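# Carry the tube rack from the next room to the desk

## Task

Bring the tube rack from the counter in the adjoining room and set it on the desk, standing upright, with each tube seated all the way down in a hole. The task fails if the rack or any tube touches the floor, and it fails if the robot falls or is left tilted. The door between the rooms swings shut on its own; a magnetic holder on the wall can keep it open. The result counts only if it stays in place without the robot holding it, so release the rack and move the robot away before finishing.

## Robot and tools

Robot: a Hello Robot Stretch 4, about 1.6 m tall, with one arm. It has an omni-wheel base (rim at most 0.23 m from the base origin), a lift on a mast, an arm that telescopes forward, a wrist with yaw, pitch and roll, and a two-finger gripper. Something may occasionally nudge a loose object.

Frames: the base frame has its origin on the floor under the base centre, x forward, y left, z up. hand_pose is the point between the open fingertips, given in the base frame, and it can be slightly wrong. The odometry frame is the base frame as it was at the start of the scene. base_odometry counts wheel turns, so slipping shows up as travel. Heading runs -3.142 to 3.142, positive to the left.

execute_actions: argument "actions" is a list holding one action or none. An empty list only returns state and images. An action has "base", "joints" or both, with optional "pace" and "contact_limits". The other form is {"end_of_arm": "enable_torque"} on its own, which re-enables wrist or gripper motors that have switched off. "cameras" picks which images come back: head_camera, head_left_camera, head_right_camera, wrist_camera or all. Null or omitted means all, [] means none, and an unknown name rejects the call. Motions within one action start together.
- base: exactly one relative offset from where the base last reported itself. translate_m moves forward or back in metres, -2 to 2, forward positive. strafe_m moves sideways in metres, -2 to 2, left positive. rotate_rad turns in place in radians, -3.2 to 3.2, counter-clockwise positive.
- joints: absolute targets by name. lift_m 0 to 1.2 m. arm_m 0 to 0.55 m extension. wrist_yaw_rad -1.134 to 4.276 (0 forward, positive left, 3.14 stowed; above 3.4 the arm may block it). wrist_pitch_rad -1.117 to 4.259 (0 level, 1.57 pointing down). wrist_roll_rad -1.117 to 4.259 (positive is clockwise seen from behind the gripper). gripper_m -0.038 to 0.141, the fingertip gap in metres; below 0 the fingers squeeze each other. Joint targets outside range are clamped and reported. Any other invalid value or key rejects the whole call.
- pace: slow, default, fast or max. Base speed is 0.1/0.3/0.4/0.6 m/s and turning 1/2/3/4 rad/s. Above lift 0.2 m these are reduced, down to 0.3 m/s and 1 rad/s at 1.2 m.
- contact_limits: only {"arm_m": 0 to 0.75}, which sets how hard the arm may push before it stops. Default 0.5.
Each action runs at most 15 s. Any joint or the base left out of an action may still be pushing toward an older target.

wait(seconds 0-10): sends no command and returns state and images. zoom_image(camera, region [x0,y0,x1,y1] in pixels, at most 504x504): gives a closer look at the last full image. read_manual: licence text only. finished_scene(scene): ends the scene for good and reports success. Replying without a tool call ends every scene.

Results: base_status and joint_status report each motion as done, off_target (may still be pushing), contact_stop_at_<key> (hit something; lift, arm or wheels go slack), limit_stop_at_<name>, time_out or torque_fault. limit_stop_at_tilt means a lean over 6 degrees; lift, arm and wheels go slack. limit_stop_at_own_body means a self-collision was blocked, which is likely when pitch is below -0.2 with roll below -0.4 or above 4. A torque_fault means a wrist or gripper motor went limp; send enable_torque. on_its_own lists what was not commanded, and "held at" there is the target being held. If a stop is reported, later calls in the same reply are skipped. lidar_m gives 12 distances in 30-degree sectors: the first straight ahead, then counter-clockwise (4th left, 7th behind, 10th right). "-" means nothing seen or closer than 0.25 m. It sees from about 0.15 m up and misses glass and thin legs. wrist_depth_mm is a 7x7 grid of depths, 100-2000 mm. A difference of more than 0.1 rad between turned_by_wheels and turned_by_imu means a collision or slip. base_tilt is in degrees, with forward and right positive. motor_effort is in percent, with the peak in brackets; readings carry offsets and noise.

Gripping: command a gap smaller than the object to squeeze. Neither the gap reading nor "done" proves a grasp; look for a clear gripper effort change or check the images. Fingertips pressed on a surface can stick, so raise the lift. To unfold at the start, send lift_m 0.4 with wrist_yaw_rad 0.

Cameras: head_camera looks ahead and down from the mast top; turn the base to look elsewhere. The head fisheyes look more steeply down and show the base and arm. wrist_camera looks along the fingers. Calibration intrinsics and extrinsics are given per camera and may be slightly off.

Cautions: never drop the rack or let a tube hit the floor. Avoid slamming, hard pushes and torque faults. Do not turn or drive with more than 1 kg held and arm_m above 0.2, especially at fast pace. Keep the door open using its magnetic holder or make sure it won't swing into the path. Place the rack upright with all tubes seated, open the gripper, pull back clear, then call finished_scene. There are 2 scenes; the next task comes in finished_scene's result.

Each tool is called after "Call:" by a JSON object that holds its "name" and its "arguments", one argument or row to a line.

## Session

Call:
{"name": "execute_actions", "arguments": {
  "actions": []
}}

Scene clock: 0.00 s.
base_odometry: x=+0.000 y=+0.000 heading=+0.000 (m, m, rad; odometry frame)
turned_by_wheels: +0.000 (rad since the last result)
turned_by_imu: +0.000 (rad since the last result)
base_tilt: forward=+0.3 right=+0.2 (deg)
lidar_m: 0.69 0.82 0.78 0.78 0.91 1.61 3.02 1.08 0.90 0.87 0.81 0.68
base_status: not commanded
joint_positions: lift_m=+0.279 arm_m=+0.000 wrist_yaw_rad=+3.121 wrist_pitch_rad=-0.002 wrist_roll_rad=-0.005 gripper_m=+0.057
joint_status: not commanded
motor_effort: lift_m=+19 arm_m=+0 wrist_yaw_rad=-1 wrist_pitch_rad=-7 wrist_roll_rad=-1 gripper_m=+3 wheel_0=+0 wheel_1=+0 wheel_2=+0 (%)
hand_pose: x=-0.1160 y=+0.0933 z=+0.4575 quat_wxyz=(+0.010, +0.001, -0.002, +1.000) (m; base frame)
wrist_depth_mm: - 140 - - - - 1576 / - 127 200 - - - 1618 / - 131 193 - - - 1537 / 129 141 - - - - 1537 / - - - - - - 1499 / 1537 1661 196 1808 200 1756 1464 / 1118 1025 1205 124 1182 1160 1229
pictures: head_camera, head_left_camera, head_right_camera, wrist_camera
camera_calibration (this result's frames):
wrist_camera: T_world_to_cam=[[0.0312356, 0.999354, 0.0177841, -0.095793], [0.0113761, 0.0174361, -0.999783, 0.510229], [-0.999447, 0.0314312, -0.0108241, 0.11506], [0, 0, 0, 1]] pos_world=[0.112184, 0.0832182, 0.513067]
Images, in order (width x height): head_camera 420x560, head_left_camera 420x672, head_right_camera 420x672, wrist_camera 616x392.

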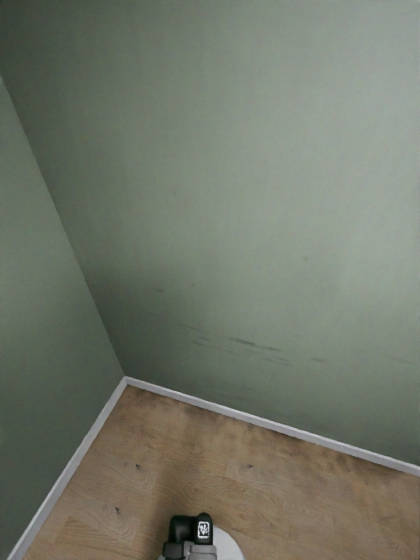

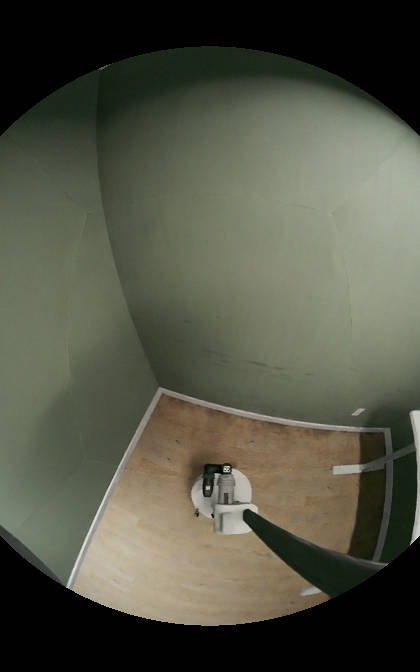

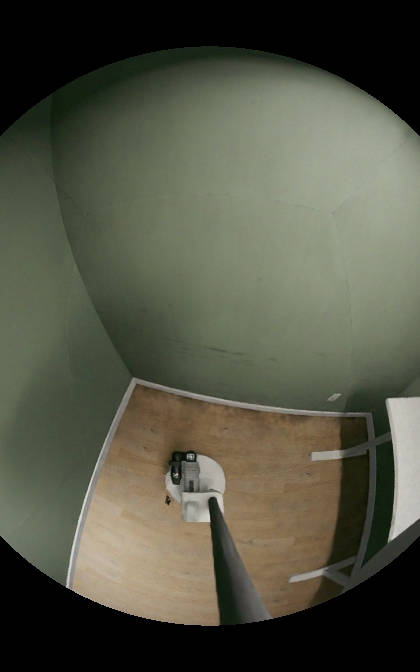

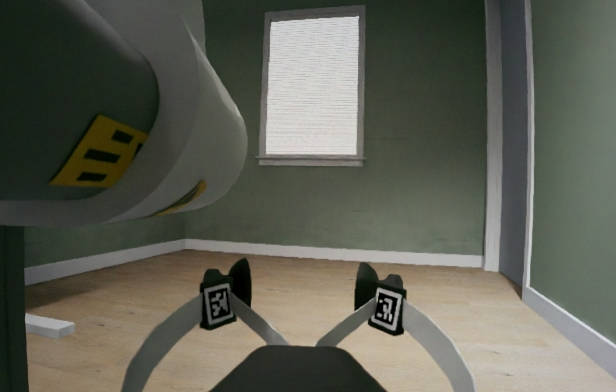

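Call:
{"name": "execute_actions", "arguments": {
  "actions": [
    {"base":{"rotate_rad":-0.264},"joints":{"lift_m":0.15}}
  ],
  "cameras": []
}}

Call:
{"name": "execute_actions", "arguments": {
  "actions": [
    {"base":{"translate_m":-2.0},"pace":"max"}
  ],
  "cameras": ["head_left_camera","wrist_camera"]
}}

Scene clock: 12.20 s.
base_odometry: x=+0.000 y=+0.000 heading=-0.263 (m, m, rad; odometry frame)
turned_by_wheels: -0.263 (rad since the last result)
turned_by_imu: -0.266 (rad since the last result)
base_tilt: forward=+0.2 right=+0.1 (deg)
lidar_m: 0.69 0.72 0.81 0.76 0.80 1.12 3.04 1.35 0.94 0.86 0.91 0.73
base_status: done
joint_positions: lift_m=+0.150 arm_m=+0.000 wrist_yaw_rad=+3.121 wrist_pitch_rad=-0.002 wrist_roll_rad=-0.005 gripper_m=+0.057
joint_status: all done
motor_effort: lift_m=+13(16) arm_m=+0(1) wrist_yaw_rad=-2(1) wrist_pitch_rad=-6(6) wrist_roll_rad=+0(0) gripper_m=+2(4) wheel_0=+5(8) wheel_1=+5(8) wheel_2=+5(13) (%)
hand_pose: x=-0.1160 y=+0.0933 z=+0.3291 quat_wxyz=(+0.010, +0.001, -0.002, +1.000) (m; base frame)
wrist_depth_mm: - 140 - - - 1430 1008 / - 126 200 - - 1430 1025 / - 131 193 - - 1430 1025 / 129 141 - - - 1430 1025 / - - - - - 1397 1008 / 1160 1229 196 1308 200 1229 976 / 842 768 891 124 866 866 891
pictures: none
No camera images: the call's "cameras" was empty. Leave "cameras" out to get every camera's image.

Scene clock: 17.03 s.
base_odometry: x=-1.931 y=+0.520 heading=-0.264 (m, m, rad; odometry frame)
turned_by_wheels: -0.001 (rad since the last result)
turned_by_imu: -0.005 (rad since the last result)
base_tilt: forward=+0.2 right=+0.1 (deg)
lidar_m: 2.68 1.10 0.79 0.77 0.88 1.08 0.99 1.02 1.45 1.71 1.32 1.33
base_status: done
joint_positions: lift_m=+0.150 arm_m=+0.000 wrist_yaw_rad=+3.121 wrist_pitch_rad=-0.002 wrist_roll_rad=-0.005 gripper_m=+0.057
joint_status: not commanded
motor_effort: lift_m=+14(14) arm_m=+0(0) wrist_yaw_rad=+0(0) wrist_pitch_rad=-6(7) wrist_roll_rad=-1(0) gripper_m=-3(0) wheel_0=-4(15) wheel_1=-4(13) wheel_2=-1(18) (%)
hand_pose: x=-0.1160 y=+0.0933 z=+0.3290 quat_wxyz=(+0.010, +0.001, -0.002, +1.000) (m; base frame)
wrist_depth_mm: - 140 1160 1182 1160 1182 1042 / - 127 200 1182 1182 1205 1042 / - 131 193 1182 1182 1182 1042 / 129 141 1160 1182 1182 1205 1060 / 1160 1160 1160 1182 1182 1205 1042 / 1118 1138 196 1160 200 1182 1042 / 842 768 891 124 866 854 904
pictures: head_left_camera, wrist_camera
camera_calibration (this result's frames):
wrist_camera: T_world_to_cam=[[0.031234, 0.999354, 0.017784, -0.093507], [0.011376, 0.0174361, -0.999783, 0.381727], [-0.999447, 0.0314295, -0.0108241, 0.113669], [0, 0, 0, 1]] pos_world=[0.112185, 0.0832181, 0.384537]
Images, in order (width x height): head_left_camera 420x672, wrist_camera 616x392.

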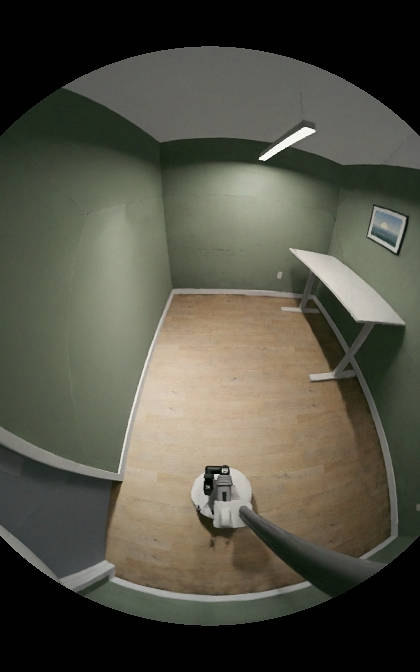

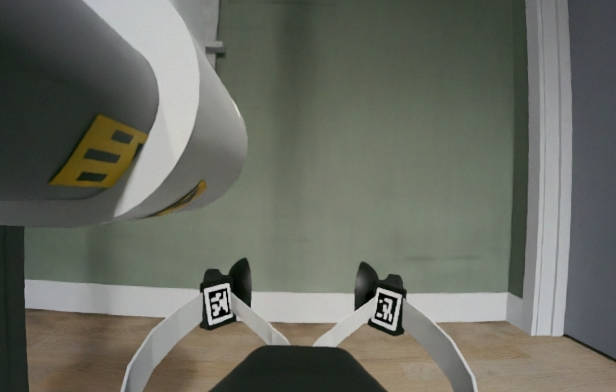

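Call:
{"name": "execute_actions", "arguments": {
  "actions": [
    {"base":{"translate_m":-0.3},"pace":"fast"}
  ],
  "cameras": []
}}

Call:
{"name": "execute_actions", "arguments": {
  "actions": [
    {"base":{"strafe_m":0.5},"pace":"fast"}
  ],
  "cameras": ["head_left_camera"]
}}

Scene clock: 24.80 s.
base_odometry: x=-2.220 y=+0.599 heading=-0.264 (m, m, rad; odometry frame)
turned_by_wheels: +0.000 (rad since the last result)
turned_by_imu: -0.003 (rad since the last result)
base_tilt: forward=+0.2 right=+0.0 (deg)
lidar_m: 2.97 1.12 0.82 0.84 0.89 0.76 0.71 0.73 0.99 1.68 1.75 1.52
base_status: done
joint_positions: lift_m=+0.150 arm_m=+0.000 wrist_yaw_rad=+3.121 wrist_pitch_rad=-0.002 wrist_roll_rad=-0.005 gripper_m=+0.057
joint_status: not commanded
motor_effort: lift_m=+14(14) arm_m=+0(0) wrist_yaw_rad=+0(0) wrist_pitch_rad=-6(6) wrist_roll_rad=+0(1) gripper_m=-3(5) wheel_0=-3(9) wheel_1=-3(10) wheel_2=+2(16) (%)
hand_pose: x=-0.1160 y=+0.0933 z=+0.3290 quat_wxyz=(+0.010, +0.001, -0.002, +1.000) (m; base frame)
wrist_depth_mm: - 140 866 878 878 891 904 / - 127 200 878 878 891 904 / - 131 193 878 878 904 904 / 129 141 866 866 891 878 904 / 854 854 866 866 891 891 904 / 854 854 196 866 200 891 904 / 831 768 854 124 878 866 891
pictures: none
No camera images: the call's "cameras" was empty. Leave "cameras" out to get every camera's image.

Scene clock: 27.20 s.
base_odometry: x=-2.090 y=+1.081 heading=-0.264 (m, m, rad; odometry frame)
turned_by_wheels: +0.000 (rad since the last result)
turned_by_imu: +0.000 (rad since the last result)
base_tilt: forward=+0.2 right=+0.1 (deg)
lidar_m: 1.20 0.41 0.37 0.35 0.37 0.53 0.73 0.75 1.00 2.20 1.88 2.01
base_status: done
joint_positions: lift_m=+0.150 arm_m=+0.000 wrist_yaw_rad=+3.121 wrist_pitch_rad=-0.002 wrist_roll_rad=-0.005 gripper_m=+0.057
joint_status: not commanded
motor_effort: lift_m=+14(14) arm_m=+0(0) wrist_yaw_rad=-1(1) wrist_pitch_rad=-6(6) wrist_roll_rad=+0(1) gripper_m=-4(5) wheel_0=-1(14) wheel_1=+2(17) wheel_2=+0(0) (%)
hand_pose: x=-0.1160 y=+0.0933 z=+0.3290 quat_wxyz=(+0.010, +0.001, -0.002, +1.000) (m; base frame)
wrist_depth_mm: - 140 866 878 768 580 424 / - 127 200 878 759 585 424 / - 131 193 878 750 585 413 / 129 141 854 878 741 580 413 / 854 854 866 866 723 574 410 / 842 854 196 878 200 559 413 / 831 768 854 124 723 480 407
pictures: head_left_camera
Images, in order (width x height): head_left_camera 420x672.

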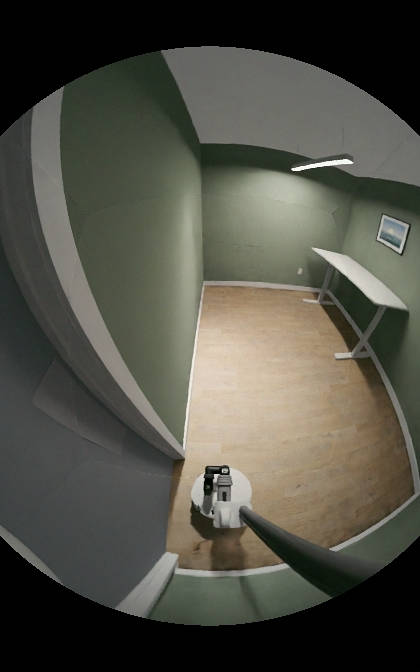

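Call:
{"name": "execute_actions", "arguments": {
  "actions": [
    {"base":{"translate_m":-0.05}}
  ],
  "cameras": []
}}

Call:
{"name": "execute_actions", "arguments": {
  "actions": [
    {"base":{"strafe_m":0.95},"pace":"slow"}
  ],
  "cameras": ["head_left_camera"]
}}

Scene clock: 33.50 s.
base_odometry: x=-2.138 y=+1.094 heading=-0.264 (m, m, rad; odometry frame)
turned_by_wheels: -0.001 (rad since the last result)
turned_by_imu: -0.002 (rad since the last result)
base_tilt: forward=+0.1 right=+0.1 (deg)
lidar_m: 1.19 0.41 0.36 0.34 0.35 0.53 0.68 0.71 0.97 2.20 1.90 2.00
base_status: done
joint_positions: lift_m=+0.150 arm_m=+0.000 wrist_yaw_rad=+3.121 wrist_pitch_rad=-0.002 wrist_roll_rad=-0.005 gripper_m=+0.057
joint_status: not commanded
motor_effort: lift_m=+14(14) arm_m=+0(0) wrist_yaw_rad=+0(2) wrist_pitch_rad=-6(6) wrist_roll_rad=-1(1) gripper_m=+3(4) wheel_0=-5(7) wheel_1=-6(11) wheel_2=+3(12) (%)
hand_pose: x=-0.1160 y=+0.0933 z=+0.3290 quat_wxyz=(+0.010, +0.001, -0.002, +1.000) (m; base frame)
wrist_depth_mm: - 140 809 820 809 574 421 / - 127 200 820 809 580 424 / - 131 193 820 809 580 413 / 129 141 809 831 788 580 413 / 809 820 820 820 715 569 410 / 809 809 196 831 200 564 413 / 788 768 809 124 676 484 404
pictures: none
No camera images: the call's "cameras" was empty. Leave "cameras" out to get every camera's image.

action 0: "base": strafe_m = 0.95 would last too long for one action: at the pace "slow" strafe_m can be at most 0.78 in either direction: name a faster pace, or command the rest in another action

Call:
{"name": "execute_actions", "arguments": {
  "actions": [
    {"base":{"strafe_m":0.1}}
  ],
  "cameras": []
}}

Call:
{"name": "execute_actions", "arguments": {
  "actions": [
    {"base":{"strafe_m":0.25},"pace":"slow"}
  ],
  "cameras": []
}}

Call:
{"name": "execute_actions", "arguments": {
  "actions": [
    {"base":{"strafe_m":0.55}}
  ],
  "cameras": ["head_left_camera"]
}}

Scene clock: 38.53 s.
base_odometry: x=-2.112 y=+1.191 heading=-0.264 (m, m, rad; odometry frame)
turned_by_wheels: +0.000 (rad since the last result)
turned_by_imu: -0.001 (rad since the last result)
base_tilt: forward=+0.0 right=+0.1 (deg)
lidar_m: 0.78 0.36 0.27 0.25 0.25 0.37 0.66 0.72 0.98 2.29 2.00 2.14
base_status: done
joint_positions: lift_m=+0.150 arm_m=+0.000 wrist_yaw_rad=+3.121 wrist_pitch_rad=-0.002 wrist_roll_rad=-0.005 gripper_m=+0.057
joint_status: not commanded
motor_effort: lift_m=+14(14) arm_m=+0(0) wrist_yaw_rad=-1(2) wrist_pitch_rad=-6(6) wrist_roll_rad=+0(1) gripper_m=-5(5) wheel_0=-4(13) wheel_1=+4(13) wheel_2=+0(2) (%)
hand_pose: x=-0.1160 y=+0.0933 z=+0.3290 quat_wxyz=(+0.010, +0.001, -0.002, +1.000) (m; base frame)
wrist_depth_mm: - 140 820 820 661 382 278 / - 127 200 820 661 384 281 / - 131 193 831 661 384 281 / 129 141 809 831 654 382 281 / 798 809 809 831 661 375 278 / 798 820 196 820 200 368 273 / 788 759 809 124 634 319 268
pictures: none
No camera images: the call's "cameras" was empty. Leave "cameras" out to get every camera's image.

Scene clock: 42.17 s.
base_odometry: x=-2.047 y=+1.431 heading=-0.264 (m, m, rad; odometry frame)
turned_by_wheels: +0.000 (rad since the last result)
turned_by_imu: +0.000 (rad since the last result)
base_tilt: forward=+0.1 right=+0.2 (deg)
lidar_m: 0.27 0.29 0.25 0.25 - 0.25 0.34 0.70 0.94 2.53 2.20 2.54
base_status: done
joint_positions: lift_m=+0.150 arm_m=+0.000 wrist_yaw_rad=+3.121 wrist_pitch_rad=-0.002 wrist_roll_rad=-0.005 gripper_m=+0.057
joint_status: not commanded
motor_effort: lift_m=+15(15) arm_m=+0(0) wrist_yaw_rad=+0(0) wrist_pitch_rad=-6(6) wrist_roll_rad=+0(0) gripper_m=-1(3) wheel_0=-18(26) wheel_1=+21(26) wheel_2=+0(1) (%)
hand_pose: x=-0.1160 y=+0.0933 z=+0.3289 quat_wxyz=(+0.010, +0.001, -0.002, +1.000) (m; base frame)
wrist_depth_mm: - 140 654 466 289 206 - / - 127 200 459 286 207 173 / - 131 194 455 286 207 173 / 129 141 654 445 286 206 173 / 798 820 661 442 282 205 172 / 809 809 196 436 200 203 170 / 788 778 661 124 268 185 -
pictures: none
No camera images: the call's "cameras" was empty. Leave "cameras" out to get every camera's image.

Scene clock: 45.33 s.
base_odometry: x=-1.903 y=+1.962 heading=-0.264 (m, m, rad; odometry frame)
turned_by_wheels: +0.000 (rad since the last result)
turned_by_imu: +0.023 (rad since the last result)
base_tilt: forward=+0.2 right=+0.2 (deg)
lidar_m: 1.94 2.27 1.69 1.61 0.25 - 0.25 0.29 0.79 2.95 0.54 0.68
base_status: done
joint_positions: lift_m=+0.150 arm_m=+0.000 wrist_yaw_rad=+3.121 wrist_pitch_rad=-0.002 wrist_roll_rad=-0.005 gripper_m=+0.057
joint_status: not commanded
motor_effort: lift_m=+14(14) arm_m=+0(0) wrist_yaw_rad=+0(1) wrist_pitch_rad=-6(6) wrist_roll_rad=+0(1) gripper_m=+3(1) wheel_0=-11(33) wheel_1=+6(37) wheel_2=+6(7) (%)
hand_pose: x=-0.1160 y=+0.0933 z=+0.3289 quat_wxyz=(+0.010, +0.001, -0.002, +1.000) (m; base frame)
wrist_depth_mm: - 140 332 301 267 239 - / - 126 200 300 267 240 222 / - 131 193 300 267 239 222 / 129 141 320 297 266 239 222 / 469 397 340 298 265 238 220 / 473 397 196 297 200 238 220 / 473 389 345 124 263 229 -
pictures: head_left_camera
Images, in order (width x height): head_left_camera 420x672.

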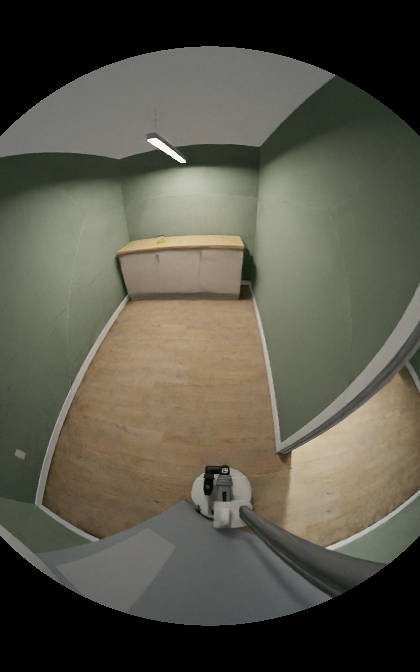

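Call:
{"name": "execute_actions", "arguments": {
  "actions": [
    {"base":{"translate_m":-0.25}}
  ],
  "cameras": []
}}

Call:
{"name": "execute_actions", "arguments": {
  "actions": [
    {"base":{"strafe_m":0.2}}
  ],
  "cameras": []
}}

Call:
{"name": "execute_actions", "arguments": {
  "actions": [
    {"base":{"translate_m":-0.3},"pace":"slow"}
  ],
  "cameras": ["wrist_camera"]
}}

Scene clock: 52.93 s.
base_odometry: x=-2.144 y=+2.027 heading=-0.265 (m, m, rad; odometry frame)
turned_by_wheels: -0.001 (rad since the last result)
turned_by_imu: -0.052 (rad since the last result)
base_tilt: forward=+0.0 right=+0.1 (deg)
lidar_m: 1.71 2.34 1.70 1.61 0.26 0.25 - 0.25 0.30 1.58 0.80 0.72
base_status: done
joint_positions: lift_m=+0.150 arm_m=+0.000 wrist_yaw_rad=+3.121 wrist_pitch_rad=-0.002 wrist_roll_rad=-0.005 gripper_m=+0.057
joint_status: not commanded
motor_effort: lift_m=+14(15) arm_m=+0(0) wrist_yaw_rad=-1(1) wrist_pitch_rad=-6(6) wrist_roll_rad=-1(1) gripper_m=-1(7) wheel_0=-10(22) wheel_1=-14(19) wheel_2=+10(26) (%)
hand_pose: x=-0.1160 y=+0.0933 z=+0.3289 quat_wxyz=(+0.010, +0.001, -0.002, +1.000) (m; base frame)
wrist_depth_mm: - 140 325 324 322 319 317 / - 127 200 324 322 319 317 / - 131 193 324 320 319 317 / 129 141 325 322 320 319 317 / 330 329 325 324 320 319 317 / 329 329 196 324 200 319 317 / 329 327 325 124 320 319 317
pictures: none
No camera images: the call's "cameras" was empty. Leave "cameras" out to get every camera's image.

Scene clock: 54.87 s.
base_odometry: x=-2.092 y=+2.220 heading=-0.265 (m, m, rad; odometry frame)
turned_by_wheels: +0.000 (rad since the last result)
turned_by_imu: +0.000 (rad since the last result)
base_tilt: forward=+0.2 right=+0.2 (deg)
lidar_m: 2.40 2.09 1.50 1.39 0.69 0.25 - 0.25 0.30 1.65 0.86 0.90
base_status: done
joint_positions: lift_m=+0.150 arm_m=+0.000 wrist_yaw_rad=+3.121 wrist_pitch_rad=-0.002 wrist_roll_rad=-0.005 gripper_m=+0.057
joint_status: not commanded
motor_effort: lift_m=+14(15) arm_m=+0(0) wrist_yaw_rad=+0(1) wrist_pitch_rad=-6(6) wrist_roll_rad=+0(0) gripper_m=-4(2) wheel_0=-7(16) wheel_1=+4(15) wheel_2=+4(10) (%)
hand_pose: x=-0.1160 y=+0.0933 z=+0.3289 quat_wxyz=(+0.010, +0.001, -0.002, +1.000) (m; base frame)
wrist_depth_mm: - 140 324 324 603 615 621 / - 127 200 325 603 615 621 / - 131 193 324 603 615 627 / 129 141 325 325 603 615 621 / 327 327 325 324 597 609 621 / 327 327 196 324 200 615 621 / 327 327 325 124 603 615 621
pictures: none
No camera images: the call's "cameras" was empty. Leave "cameras" out to get every camera's image.

Scene clock: 57.23 s.
base_odometry: x=-2.223 y=+2.258 heading=-0.242 (m, m, rad; odometry frame)
turned_by_wheels: +0.023 (rad since the last result)
turned_by_imu: +0.063 (rad since the last result)
base_tilt: forward=+0.2 right=+0.1 (deg)
lidar_m: 2.75 1.95 1.47 1.27 0.48 0.25 - 0.25 0.28 1.62 0.95 1.00
base_status: translate_m contact_stop (by the wheels' count: -0.137 of -0.300)
joint_positions: lift_m=+0.150 arm_m=+0.000 wrist_yaw_rad=+3.121 wrist_pitch_rad=-0.002 wrist_roll_rad=-0.005 gripper_m=+0.057
joint_status: not commanded
on_its_own: the wheels are slack since a contact_stop
motor_effort: lift_m=+15(15) arm_m=+0(0) wrist_yaw_rad=-1(3) wrist_pitch_rad=-7(7) wrist_roll_rad=+0(0) gripper_m=-4(2) wheel_0=+0(27) wheel_1=-1(33) wheel_2=+0(35) (%)
hand_pose: x=-0.1160 y=+0.0932 z=+0.3289 quat_wxyz=(+0.010, +0.001, -0.002, +1.000) (m; base frame)
wrist_depth_mm: - 140 327 332 340 477 477 / - 126 200 332 340 480 480 / - 131 193 332 338 480 480 / 129 141 325 332 340 480 480 / 315 320 325 334 338 477 477 / 315 320 196 332 200 477 477 / 314 317 325 124 410 477 480
pictures: wrist_camera
camera_calibration (this result's frames):
wrist_camera: T_world_to_cam=[[0.031129, 0.999357, 0.017784, -0.0934875], [0.011367, 0.0174376, -0.999783, 0.381639], [-0.999451, 0.0313244, -0.0108169, 0.113667], [0, 0, 0, 1]] pos_world=[0.112176, 0.083212, 0.384449]
Images, in order (width x height): wrist_camera 616x392.

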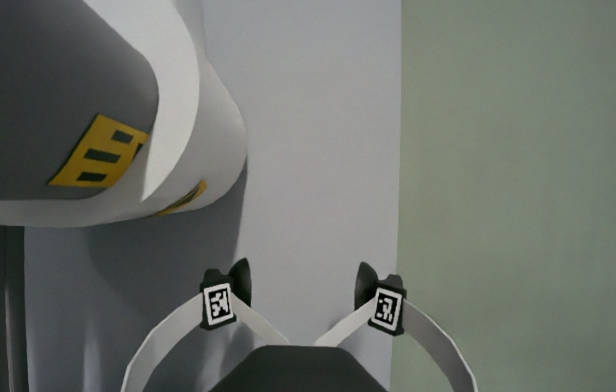

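Call:
{"name": "execute_actions", "arguments": {
  "actions": [
    {"base":{"translate_m":2.0},"joints":{"lift_m":0.9},"pace":"max"}
  ],
  "cameras": ["wrist_camera","head_camera"]
}}

Scene clock: 64.63 s.
base_odometry: x=-0.282 y=+1.780 heading=-0.241 (m, m, rad; odometry frame)
turned_by_wheels: +0.000 (rad since the last result)
turned_by_imu: +0.001 (rad since the last result)
base_tilt: forward=+0.2 right=+0.1 (deg)
lidar_m: 0.73 0.80 1.11 1.32 1.41 1.99 2.18 1.00 0.75 0.73 0.77 0.79
base_status: done
joint_positions: lift_m=+0.900 arm_m=+0.000 wrist_yaw_rad=+3.121 wrist_pitch_rad=-0.002 wrist_roll_rad=-0.005 gripper_m=+0.057
joint_status: all done
motor_effort: lift_m=+21(23) arm_m=+0(0) wrist_yaw_rad=+0(1) wrist_pitch_rad=-6(6) wrist_roll_rad=+0(0) gripper_m=-5(6) wheel_0=+2(16) wheel_1=+4(14) wheel_2=-1(20) (%)
hand_pose: x=-0.1160 y=+0.0933 z=+1.0785 quat_wxyz=(+0.010, +0.001, -0.002, +1.000) (m; base frame)
wrist_depth_mm: - 140 - - - - 1863 / - 126 200 - - - 1921 / - 131 193 - - - 1863 / 129 141 - - - - 1863 / 1255 - - - - - 1808 / 1255 - 196 - 200 - 1863 / 1255 - - 124 - - 1808
pictures: head_camera, wrist_camera
camera_calibration (this result's frames):
wrist_camera: T_world_to_cam=[[0.0312022, 0.999355, 0.0177826, -0.106828], [0.0112482, 0.0174391, -0.999785, 1.13103], [-0.99945, 0.0313955, -0.0106968, 0.121645], [0, 0, 0, 1]] pos_world=[0.112189, 0.083216, 1.13399]
Images, in order (width x height): head_camera 420x560, wrist_camera 616x392.

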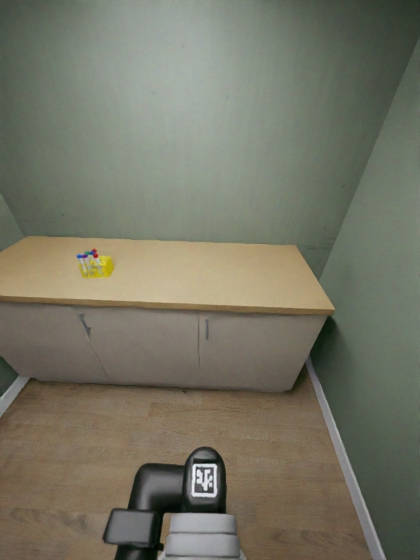

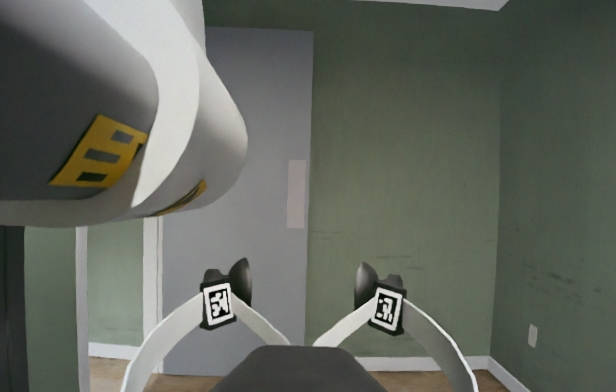

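Call:
{"name": "execute_actions", "arguments": {
  "actions": [
    {"base":{"strafe_m":0.6},"joints":{"wrist_yaw_rad":0,"gripper_m":0.141,"wrist_pitch_rad":0.3}}
  ],
  "cameras": ["wrist_camera","head_camera"]
}}

Call:
{"name": "zoom_image", "arguments": {
  "camera": "head_camera",
  "region": [160, 220, 280, 310]
}}

Scene clock: 73.67 s.
base_odometry: x=-0.138 y=+2.363 heading=-0.241 (m, m, rad; odometry frame)
turned_by_wheels: +0.000 (rad since the last result)
turned_by_imu: -0.001 (rad since the last result)
base_tilt: forward=+0.1 right=+0.1 (deg)
lidar_m: 0.75 0.82 0.75 0.73 0.78 1.14 2.23 1.84 1.40 1.33 1.07 0.80
base_status: done
joint_positions: lift_m=+0.900 arm_m=+0.000 wrist_yaw_rad=+0.000 wrist_pitch_rad=+0.302 wrist_roll_rad=-0.005 gripper_m=+0.141
joint_status: all done
motor_effort: lift_m=+21(21) arm_m=+0(0) wrist_yaw_rad=-1(6) wrist_pitch_rad=-6(4) wrist_roll_rad=+0(1) gripper_m=+0(3) wheel_0=-5(14) wheel_1=+4(15) wheel_2=+0(1) (%)
hand_pose: x=+0.4461 y=-0.0874 z=+0.9922 quat_wxyz=(+0.989, -0.002, +0.150, +0.000) (m; base frame)
wrist_depth_mm: 1098 1118 1098 1098 1098 1078 1078 / 1138 1160 1160 1138 1138 1118 1118 / 1060 1138 991 1025 1160 1160 1160 / 621 627 647 654 676 691 715 / 647 634 634 634 634 627 627 / 683 668 661 654 654 647 668 / 715 707 699 124 691 699 699
pictures: head_camera, wrist_camera
camera_calibration (this result's frames):
wrist_camera: T_world_to_cam=[[-0.00489523, -0.999783, 0.020226, -0.103303], [-0.309392, -0.0177196, -0.95077, 1.13291], [0.950922, -0.010912, -0.309238, 0.110695], [0, 0, 0, 1]] pos_world=[0.244744, -0.0819984, 1.11345]
Images, in order (width x height): head_camera 420x560, wrist_camera 616x392.

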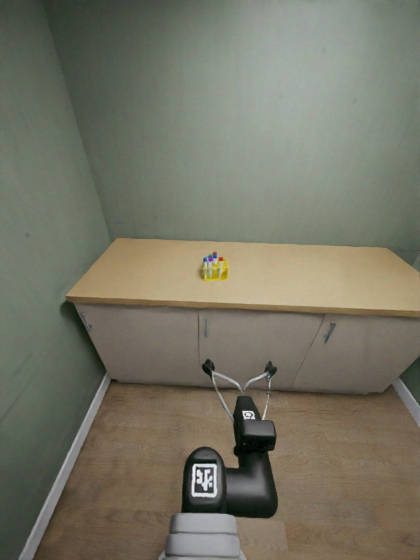

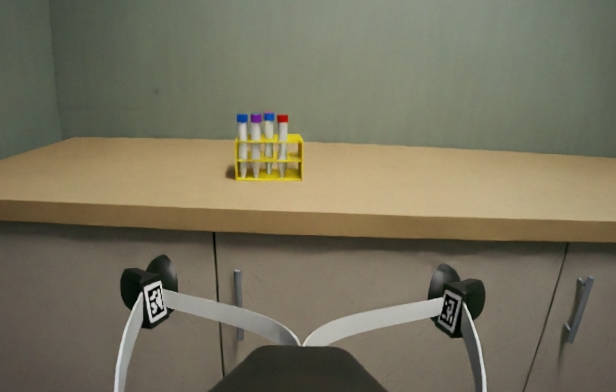

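Region (160, 220, 280, 310) of head_camera's 420x560 image, scaled by 4.200, with more detail than that image has; it fills the top 378 rows of this view, and the rest is white.

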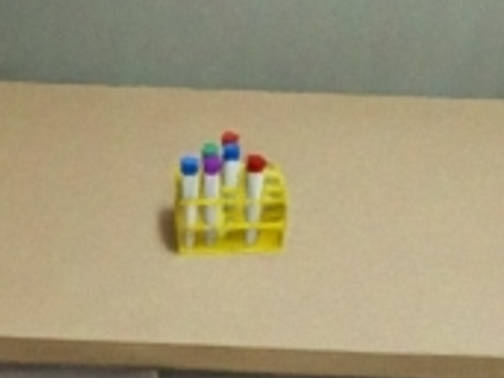

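Call:
{"name": "execute_actions", "arguments": {
  "actions": [
    {"base":{"strafe_m":0.06},"joints":{"wrist_pitch_rad":0.1,"lift_m":0.84}}
  ],
  "cameras": []
}}

Call:
{"name": "execute_actions", "arguments": {
  "actions": [
    {"base":{"translate_m":0.25},"joints":{"arm_m":0.1}}
  ],
  "cameras": ["wrist_camera","head_camera"]
}}

Scene clock: 85.47 s.
base_odometry: x=-0.124 y=+2.421 heading=-0.241 (m, m, rad; odometry frame)
turned_by_wheels: +0.000 (rad since the last result)
turned_by_imu: -0.001 (rad since the last result)
base_tilt: forward=+0.1 right=+0.2 (deg)
lidar_m: 0.75 0.81 0.68 0.65 0.72 1.03 2.26 2.29 1.45 1.38 1.09 0.81
base_status: done
joint_positions: lift_m=+0.840 arm_m=+0.000 wrist_yaw_rad=+0.000 wrist_pitch_rad=+0.102 wrist_roll_rad=-0.005 gripper_m=+0.141
joint_status: all done
motor_effort: lift_m=+14(17) arm_m=+0(0) wrist_yaw_rad=+0(2) wrist_pitch_rad=-7(7) wrist_roll_rad=+0(1) gripper_m=+2(2) wheel_0=-5(12) wheel_1=+4(12) wheel_2=+0(1) (%)
hand_pose: x=+0.4576 y=-0.0874 z=+0.9891 quat_wxyz=(+0.999, -0.002, +0.051, +0.000) (m; base frame)
wrist_depth_mm: 1078 1160 1160 1160 1160 1138 1138 / 1078 1160 1182 1182 1160 1138 1138 / 1098 1205 1205 1182 1182 1182 1160 / 1042 1205 1205 759 1205 1182 1160 / 609 580 597 615 634 640 647 / 615 609 603 609 585 580 603 / 621 621 621 124 615 615 615
pictures: none
No camera images: the call's "cameras" was empty. Leave "cameras" out to get every camera's image.

Scene clock: 87.77 s.
base_odometry: x=+0.119 y=+2.361 heading=-0.241 (m, m, rad; odometry frame)
turned_by_wheels: +0.001 (rad since the last result)
turned_by_imu: +0.000 (rad since the last result)
base_tilt: forward=+0.0 right=+0.0 (deg)
lidar_m: 0.50 0.55 0.69 0.67 0.69 1.01 2.47 1.93 1.44 1.41 0.77 0.55
base_status: done
joint_positions: lift_m=+0.840 arm_m=+0.098 wrist_yaw_rad=+0.000 wrist_pitch_rad=+0.102 wrist_roll_rad=-0.005 gripper_m=+0.141
joint_status: all done
motor_effort: lift_m=+14(14) arm_m=+8(10) wrist_yaw_rad=-1(1) wrist_pitch_rad=-7(7) wrist_roll_rad=+0(0) gripper_m=+2(2) wheel_0=+6(11) wheel_1=+4(8) wheel_2=-3(16) (%)
hand_pose: x=+0.5564 y=-0.0874 z=+0.9892 quat_wxyz=(+0.999, -0.002, +0.051, +0.000) (m; base frame)
wrist_depth_mm: 831 820 820 820 820 809 798 / 831 831 820 820 831 820 809 / 854 854 842 842 831 831 820 / 866 866 854 854 854 842 842 / 544 569 535 413 627 640 647 / 349 315 349 389 342 338 392 / 273 268 290 124 301 282 296
pictures: head_camera, wrist_camera
camera_calibration (this result's frames):
wrist_camera: T_world_to_cam=[[-0.00894896, -0.999783, 0.0188161, -0.0990903], [-0.114468, -0.0176689, -0.99327, 1.09776], [0.993387, -0.0110426, -0.114285, -0.211592], [0, 0, 0, 1]] pos_world=[0.334965, -0.082009, 1.06806]
Images, in order (width x height): head_camera 420x560, wrist_camera 616x392.

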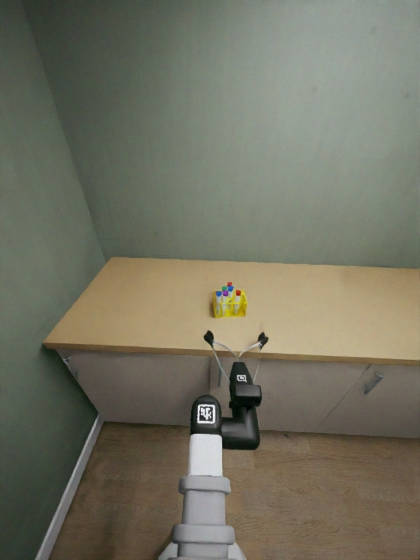

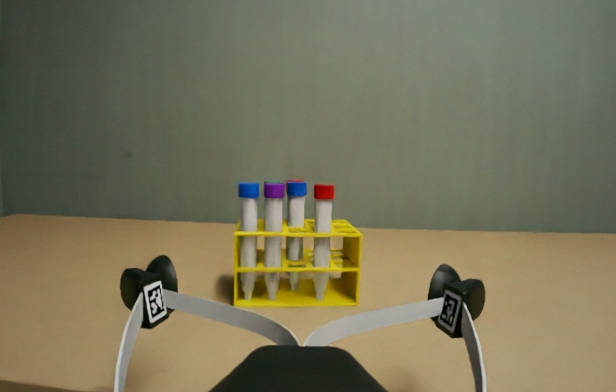

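Call:
{"name": "execute_actions", "arguments": {
  "actions": [
    {"base":{"strafe_m":0.004},"joints":{"arm_m":0.22,"lift_m":0.80}}
  ],
  "cameras": ["wrist_camera"]
}}

Scene clock: 93.70 s.
base_odometry: x=+0.120 y=+2.365 heading=-0.241 (m, m, rad; odometry frame)
turned_by_wheels: +0.000 (rad since the last result)
turned_by_imu: -0.002 (rad since the last result)
base_tilt: forward=+0.1 right=+0.2 (deg)
lidar_m: 0.52 0.54 0.70 0.64 0.69 1.01 2.47 1.96 1.46 1.40 0.74 0.55
base_status: done
joint_positions: lift_m=+0.800 arm_m=+0.218 wrist_yaw_rad=+0.000 wrist_pitch_rad=+0.102 wrist_roll_rad=-0.005 gripper_m=+0.141
joint_status: all done
motor_effort: lift_m=+14(12) arm_m=+8(9) wrist_yaw_rad=-1(0) wrist_pitch_rad=-6(6) wrist_roll_rad=-1(1) gripper_m=+5(4) wheel_0=+2(9) wheel_1=-1(11) wheel_2=+0(2) (%)
hand_pose: x=+0.6763 y=-0.0874 z=+0.9492 quat_wxyz=(+0.999, -0.002, +0.051, +0.000) (m; base frame)
wrist_depth_mm: 707 707 707 699 699 691 691 / 723 715 715 707 707 699 699 / 732 732 715 715 723 715 707 / 741 741 634 281 723 723 723 / 399 418 334 273 375 469 473 / 259 233 258 276 252 250 289 / 202 199 214 124 223 209 -
pictures: wrist_camera
camera_calibration (this result's frames):
wrist_camera: T_world_to_cam=[[-0.00886448, -0.999784, 0.0188161, -0.0972972], [-0.114467, -0.0176786, -0.99327, 1.07177], [0.993387, -0.0109587, -0.114286, -0.335339], [0, 0, 0, 1]] pos_world=[0.454942, -0.0820035, 1.02807]
Images, in order (width x height): wrist_camera 616x392.

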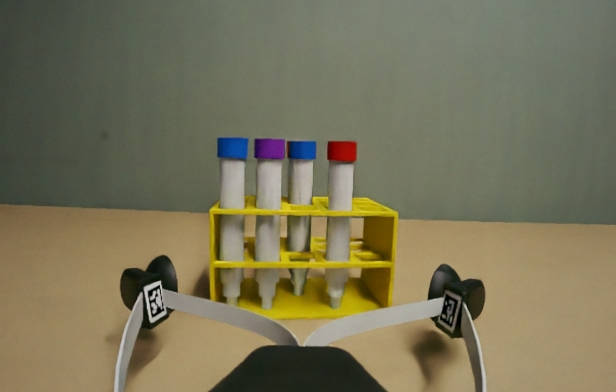

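Call:
{"name": "execute_actions", "arguments": {
  "actions": [
    {"joints":{"arm_m":0.293,"lift_m":0.803},"pace":"slow","contact_limits":{"arm_m":0.2}}
  ],
  "cameras": ["wrist_camera"]
}}

Scene clock: 100.20 s.
base_odometry: x=+0.120 y=+2.365 heading=-0.241 (m, m, rad; odometry frame)
turned_by_wheels: +0.000 (rad since the last result)
turned_by_imu: -0.002 (rad since the last result)
base_tilt: forward=+0.2 right=+0.1 (deg)
lidar_m: 0.51 0.57 0.69 0.65 0.71 0.99 2.50 1.97 1.44 1.41 0.75 0.56
base_status: not commanded
joint_positions: lift_m=+0.803 arm_m=+0.291 wrist_yaw_rad=+0.000 wrist_pitch_rad=+0.102 wrist_roll_rad=-0.005 gripper_m=+0.141
joint_status: all done
motor_effort: lift_m=+23(18) arm_m=+9(10) wrist_yaw_rad=-1(1) wrist_pitch_rad=-6(7) wrist_roll_rad=+0(1) gripper_m=-1(4) wheel_0=+2(2) wheel_1=-2(2) wheel_2=+0(0) (%)
contact_limits: arm_m 0.2
hand_pose: x=+0.7493 y=-0.0874 z=+0.9514 quat_wxyz=(+0.999, -0.002, +0.051, +0.000) (m; base frame)
wrist_depth_mm: 634 634 627 634 627 621 621 / 647 640 640 640 640 634 627 / 654 661 647 647 647 647 634 / 661 661 198 224 654 654 654 / 410 427 199 215 220 480 480 / 264 236 199 204 202 254 294 / 206 202 206 124 213 213 -
pictures: wrist_camera
camera_calibration (this result's frames):
wrist_camera: T_world_to_cam=[[-0.00892659, -0.999783, 0.0188161, -0.0966638], [-0.114468, -0.0176715, -0.99327, 1.08235], [0.993387, -0.0110204, -0.114286, -0.407552], [0, 0, 0, 1]] pos_world=[0.527888, -0.0820075, 1.0303]
Images, in order (width x height): wrist_camera 616x392.

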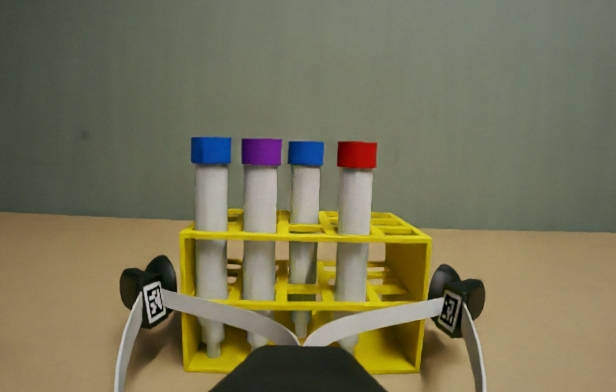

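Call:
{"name": "execute_actions", "arguments": {
  "actions": [
    {"joints":{"gripper_m":0.07}}
  ],
  "cameras": []
}}

Call:
{"name": "execute_actions", "arguments": {
  "actions": [
    {"joints":{"lift_m":0.85},"pace":"slow"}
  ],
  "cameras": ["wrist_camera"]
}}

Scene clock: 106.53 s.
base_odometry: x=+0.120 y=+2.365 heading=-0.241 (m, m, rad; odometry frame)
turned_by_wheels: +0.000 (rad since the last result)
turned_by_imu: -0.002 (rad since the last result)
base_tilt: forward=+0.2 right=+0.1 (deg)
lidar_m: 0.53 0.54 0.69 0.65 0.70 1.01 2.49 1.97 1.45 1.38 0.74 0.55
base_status: not commanded
joint_positions: lift_m=+0.803 arm_m=+0.291 wrist_yaw_rad=+0.000 wrist_pitch_rad=+0.103 wrist_roll_rad=-0.005 gripper_m=+0.071
joint_status: all done
motor_effort: lift_m=+23(23) arm_m=+9(9) wrist_yaw_rad=-1(1) wrist_pitch_rad=-10(9) wrist_roll_rad=+0(0) gripper_m=-34(30) wheel_0=+2(2) wheel_1=-1(2) wheel_2=+0(0) (%)
hand_pose: x=+0.7493 y=-0.0874 z=+0.9511 quat_wxyz=(+0.999, -0.002, +0.052, +0.000) (m; base frame)
wrist_depth_mm: 634 634 634 627 627 621 621 / 647 647 640 634 640 634 627 / 661 654 647 647 647 647 634 / 668 668 183 212 654 647 654 / 404 415 185 201 198 473 477 / 262 180 187 216 191 198 290 / 201 202 189 151 192 200 -
pictures: none
No camera images: the call's "cameras" was empty. Leave "cameras" out to get every camera's image.

Scene clock: 107.80 s.
base_odometry: x=+0.120 y=+2.365 heading=-0.241 (m, m, rad; odometry frame)
turned_by_wheels: +0.000 (rad since the last result)
turned_by_imu: +0.000 (rad since the last result)
base_tilt: forward=+0.1 right=+0.2 (deg)
lidar_m: 0.52 0.56 0.68 0.66 0.71 1.01 2.49 1.95 1.46 1.41 0.75 0.55
base_status: not commanded
joint_positions: lift_m=+0.850 arm_m=+0.291 wrist_yaw_rad=+0.000 wrist_pitch_rad=+0.103 wrist_roll_rad=-0.005 gripper_m=+0.071
joint_status: all done
motor_effort: lift_m=+23(23) arm_m=+9(9) wrist_yaw_rad=+0(1) wrist_pitch_rad=-9(9) wrist_roll_rad=+0(0) gripper_m=-32(31) wheel_0=+2(2) wheel_1=-1(2) wheel_2=+0(0) (%)
hand_pose: x=+0.7493 y=-0.0874 z=+0.9980 quat_wxyz=(+0.999, -0.002, +0.052, +0.000) (m; base frame)
wrist_depth_mm: 640 634 634 634 627 621 621 / 647 647 640 640 634 627 627 / 654 654 647 647 640 640 634 / 668 668 182 211 654 654 654 / 564 585 185 201 200 661 661 / 368 180 187 216 192 198 410 / 281 283 189 151 192 281 309
pictures: wrist_camera
camera_calibration (this result's frames):
wrist_camera: T_world_to_cam=[[-0.00892605, -0.999783, 0.0188264, -0.0975581], [-0.115586, -0.0176693, -0.99314, 1.12938], [0.993257, -0.0110409, -0.115404, -0.401], [0, 0, 0, 1]] pos_world=[0.527966, -0.0820089, 1.07719]
Images, in order (width x height): wrist_camera 616x392.

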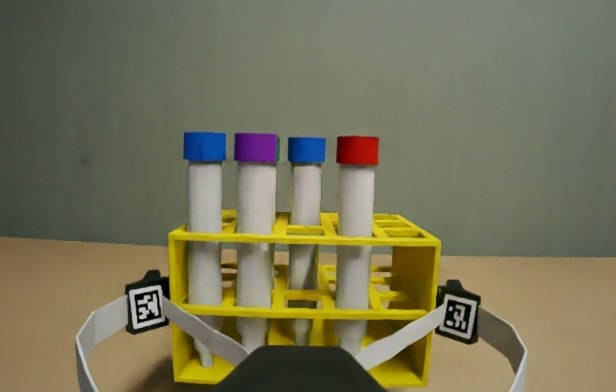

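Call:
{"name": "execute_actions", "arguments": {
  "actions": [
    {"base":{"translate_m":-1.93},"joints":{"arm_m":0}}
  ],
  "cameras": []
}}

Call:
{"name": "execute_actions", "arguments": {
  "actions": [
    {"base":{"rotate_rad":-1.6},"pace":"slow"}
  ],
  "cameras": ["head_camera"]
}}

Scene clock: 125.23 s.
base_odometry: x=-1.754 y=+2.826 heading=-0.241 (m, m, rad; odometry frame)
turned_by_wheels: -0.001 (rad since the last result)
turned_by_imu: -0.007 (rad since the last result)
base_tilt: forward=+0.2 right=+0.1 (deg)
lidar_m: 0.40 1.02 0.76 0.72 0.78 0.66 0.62 0.68 0.73 1.38 1.42 0.42
base_status: done
joint_positions: lift_m=+0.850 arm_m=+0.002 wrist_yaw_rad=+0.000 wrist_pitch_rad=+0.104 wrist_roll_rad=-0.005 gripper_m=+0.071
joint_status: all done
motor_effort: lift_m=+22(24) arm_m=-9(10) wrist_yaw_rad=+1(1) wrist_pitch_rad=-10(10) wrist_roll_rad=-1(0) gripper_m=-34(33) wheel_0=-5(10) wheel_1=-5(12) wheel_2=+2(11) (%)
hand_pose: x=+0.4594 y=-0.0874 z=+0.9981 quat_wxyz=(+0.999, -0.002, +0.052, +0.000) (m; base frame)
wrist_depth_mm: 1138 1618 - - - - - / 1160 1661 - - - - 1983 / 1182 1756 - - - - 1921 / 1205 1756 182 211 - - 1921 / 1205 1661 185 202 198 - 1921 / 1205 180 186 216 192 198 1921 / 1118 1756 189 151 192 1863 1863
pictures: none
No camera images: the call's "cameras" was empty. Leave "cameras" out to get every camera's image.

Scene clock: 128.13 s.
base_odometry: x=-1.754 y=+2.826 heading=-1.840 (m, m, rad; odometry frame)
turned_by_wheels: -1.598 (rad since the last result)
turned_by_imu: -1.608 (rad since the last result)
base_tilt: forward=+0.2 right=+0.1 (deg)
lidar_m: 0.39 1.38 1.95 2.43 1.02 0.72 0.72 0.77 0.67 0.62 0.68 0.40
base_status: done
joint_positions: lift_m=+0.850 arm_m=+0.002 wrist_yaw_rad=+0.000 wrist_pitch_rad=+0.104 wrist_roll_rad=-0.005 gripper_m=+0.071
joint_status: not commanded
motor_effort: lift_m=+22(22) arm_m=-9(9) wrist_yaw_rad=-1(3) wrist_pitch_rad=-10(10) wrist_roll_rad=+0(1) gripper_m=-34(30) wheel_0=+7(10) wheel_1=+7(12) wheel_2=+5(8) (%)
hand_pose: x=+0.4594 y=-0.0874 z=+0.9981 quat_wxyz=(+0.999, -0.002, +0.052, +0.000) (m; base frame)
wrist_depth_mm: 1078 1078 - - - 831 597 / 1098 1098 - - - 831 609 / 1098 1118 - - - 831 609 / 1118 1138 182 211 1863 831 603 / 1160 1160 184 201 199 820 603 / 1182 180 187 216 192 198 597 / 1182 1182 189 151 192 768 585
pictures: head_camera
Images, in order (width x height): head_camera 420x560.

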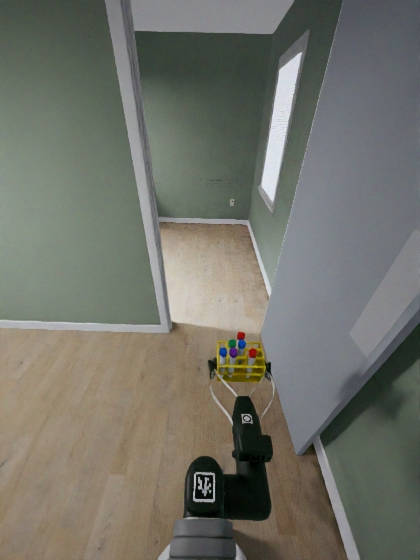

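Call:
{"name": "execute_actions", "arguments": {
  "actions": [
    {"base":{"strafe_m":-0.06}}
  ],
  "cameras": []
}}

Call:
{"name": "execute_actions", "arguments": {
  "actions": [
    {"base":{"translate_m":1.0}}
  ],
  "cameras": ["head_camera","head_left_camera"]
}}

Scene clock: 135.53 s.
base_odometry: x=-1.812 y=+2.842 heading=-1.840 (m, m, rad; odometry frame)
turned_by_wheels: +0.000 (rad since the last result)
turned_by_imu: -0.002 (rad since the last result)
base_tilt: forward=+0.2 right=+0.2 (deg)
lidar_m: 0.39 1.41 1.94 2.50 1.07 0.76 0.71 0.78 0.60 0.57 0.60 0.41
base_status: done
joint_positions: lift_m=+0.850 arm_m=+0.002 wrist_yaw_rad=+0.000 wrist_pitch_rad=+0.104 wrist_roll_rad=-0.005 gripper_m=+0.071
joint_status: not commanded
motor_effort: lift_m=+22(22) arm_m=-9(9) wrist_yaw_rad=+0(1) wrist_pitch_rad=-10(10) wrist_roll_rad=+0(1) gripper_m=-31(32) wheel_0=+4(13) wheel_1=-3(13) wheel_2=+0(3) (%)
hand_pose: x=+0.4594 y=-0.0874 z=+0.9981 quat_wxyz=(+0.999, -0.002, +0.052, +0.000) (m; base frame)
wrist_depth_mm: 1078 1098 - - - 715 535 / 1098 1118 - - - 723 525 / 1098 1118 - - 1921 715 525 / 1138 1138 183 212 1042 723 530 / 1138 1160 185 202 190 715 521 / 1182 180 186 214 191 198 512 / 1160 1205 189 151 191 668 517
pictures: none
No camera images: the call's "cameras" was empty. Leave "cameras" out to get every camera's image.

Scene clock: 140.33 s.
base_odometry: x=-2.077 y=+1.878 heading=-1.839 (m, m, rad; odometry frame)
turned_by_wheels: +0.001 (rad since the last result)
turned_by_imu: +0.000 (rad since the last result)
base_tilt: forward=+0.0 right=+0.1 (deg)
lidar_m: 0.39 0.56 0.53 1.51 2.44 1.81 1.72 0.64 0.44 0.41 0.42 0.41
base_status: done
joint_positions: lift_m=+0.850 arm_m=+0.002 wrist_yaw_rad=+0.000 wrist_pitch_rad=+0.103 wrist_roll_rad=-0.005 gripper_m=+0.071
joint_status: not commanded
motor_effort: lift_m=+22(22) arm_m=-9(9) wrist_yaw_rad=-1(1) wrist_pitch_rad=-10(11) wrist_roll_rad=-1(0) gripper_m=-31(29) wheel_0=+4(13) wheel_1=+4(10) wheel_2=-2(13) (%)
hand_pose: x=+0.4594 y=-0.0874 z=+0.9981 quat_wxyz=(+0.999, -0.002, +0.052, +0.000) (m; base frame)
wrist_depth_mm: - - - - - 1098 768 / - - - - - 1118 778 / - - - - 1983 1118 778 / - - 182 211 1576 1118 778 / - - 184 201 200 1118 768 / - 180 186 216 191 198 750 / 1863 1863 189 151 193 1008 741
pictures: head_camera, head_left_camera
Images, in order (width x height): head_camera 420x560, head_left_camera 420x672.

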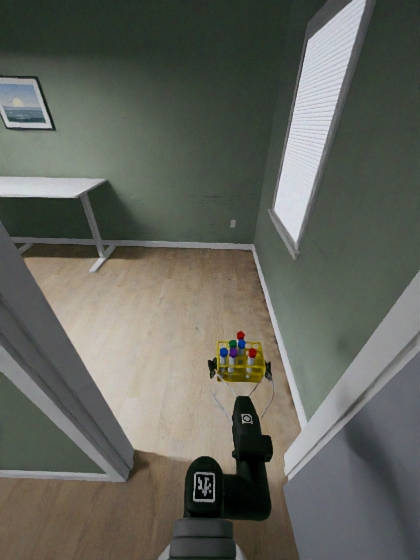

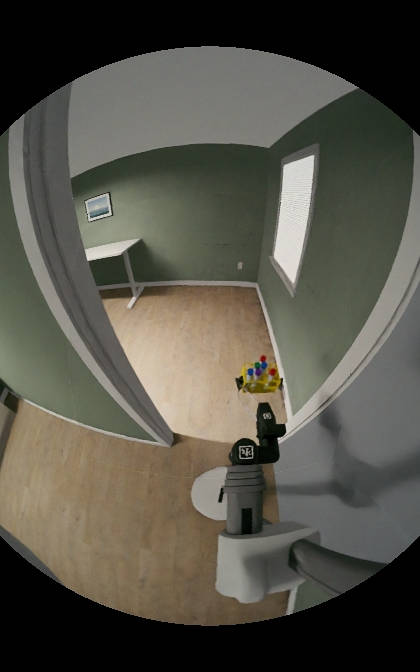

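Call:
{"name": "execute_actions", "arguments": {
  "actions": [
    {"base":{"translate_m":1.35}}
  ],
  "cameras": []
}}

Call:
{"name": "execute_actions", "arguments": {
  "actions": [
    {"base":{"strafe_m":1.6},"joints":{"lift_m":1.03}}
  ],
  "cameras": ["head_camera","wrist_camera"]
}}

Scene clock: 153.17 s.
base_odometry: x=-2.434 y=+0.577 heading=-1.839 (m, m, rad; odometry frame)
turned_by_wheels: +0.000 (rad since the last result)
turned_by_imu: -0.002 (rad since the last result)
base_tilt: forward=+0.1 right=+0.0 (deg)
lidar_m: 0.41 1.72 1.58 3.09 1.19 0.93 1.76 0.86 0.63 0.56 0.59 0.42
base_status: done
joint_positions: lift_m=+0.850 arm_m=+0.002 wrist_yaw_rad=+0.000 wrist_pitch_rad=+0.103 wrist_roll_rad=-0.005 gripper_m=+0.071
joint_status: not commanded
motor_effort: lift_m=+21(21) arm_m=-9(9) wrist_yaw_rad=-2(1) wrist_pitch_rad=-10(10) wrist_roll_rad=+0(0) gripper_m=-30(29) wheel_0=+5(12) wheel_1=+5(7) wheel_2=-4(14) (%)
hand_pose: x=+0.4594 y=-0.0874 z=+0.9981 quat_wxyz=(+0.999, -0.002, +0.052, +0.000) (m; base frame)
wrist_depth_mm: 1366 1366 1366 1366 1366 1138 809 / 1397 1397 1397 1397 1397 1160 809 / 1430 1430 1397 1397 1397 1160 809 / 1430 1430 183 209 1430 1160 809 / 1464 1430 186 202 199 1138 798 / 1464 180 187 215 192 198 750 / 1499 1499 189 151 193 1060 768
pictures: none
No camera images: the call's "cameras" was empty. Leave "cameras" out to get every camera's image.

Scene clock: 159.83 s.
base_odometry: x=-0.892 y=+0.153 heading=-1.839 (m, m, rad; odometry frame)
turned_by_wheels: +0.000 (rad since the last result)
turned_by_imu: +0.000 (rad since the last result)
base_tilt: forward=+0.2 right=+0.1 (deg)
lidar_m: 0.40 0.89 1.25 1.49 1.17 0.83 0.80 0.86 1.21 2.15 2.28 0.42
base_status: done
joint_positions: lift_m=+1.030 arm_m=+0.002 wrist_yaw_rad=+0.000 wrist_pitch_rad=+0.103 wrist_roll_rad=-0.005 gripper_m=+0.071
joint_status: all done
motor_effort: lift_m=+22(25) arm_m=-9(9) wrist_yaw_rad=-1(0) wrist_pitch_rad=-9(10) wrist_roll_rad=-1(0) gripper_m=-30(31) wheel_0=-3(10) wheel_1=+3(14) wheel_2=+0(3) (%)
hand_pose: x=+0.4594 y=-0.0874 z=+1.1781 quat_wxyz=(+0.999, -0.002, +0.052, +0.000) (m; base frame)
wrist_depth_mm: 1397 1366 1366 1397 1397 1397 1397 / 1397 1397 1397 1397 1430 1397 1430 / 1430 1430 1430 1430 1430 1430 1430 / 1430 1464 182 211 1464 1464 1464 / 1060 1078 185 202 191 1499 1464 / 732 180 187 214 192 198 1537 / 1537 1537 188 151 193 1537 1537
pictures: head_camera, wrist_camera
camera_calibration (this result's frames):
wrist_camera: T_world_to_cam=[[-0.00892854, -0.999783, 0.0188335, -0.103544], [-0.115732, -0.0176745, -0.993123, 1.27473], [0.99324, -0.0110468, -0.115549, -0.0921307], [0, 0, 0, 1]] pos_world=[0.238111, -0.0820089, 1.25727]
Images, in order (width x height): head_camera 420x560, wrist_camera 616x392.

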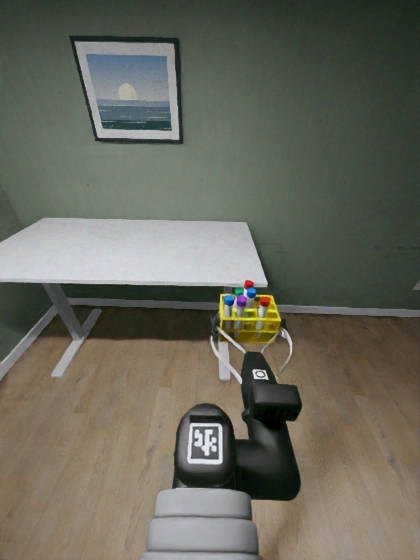

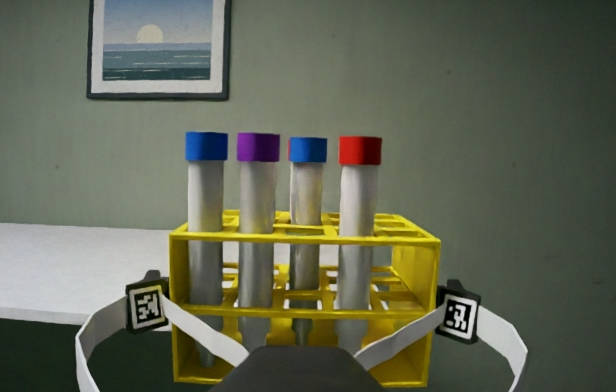

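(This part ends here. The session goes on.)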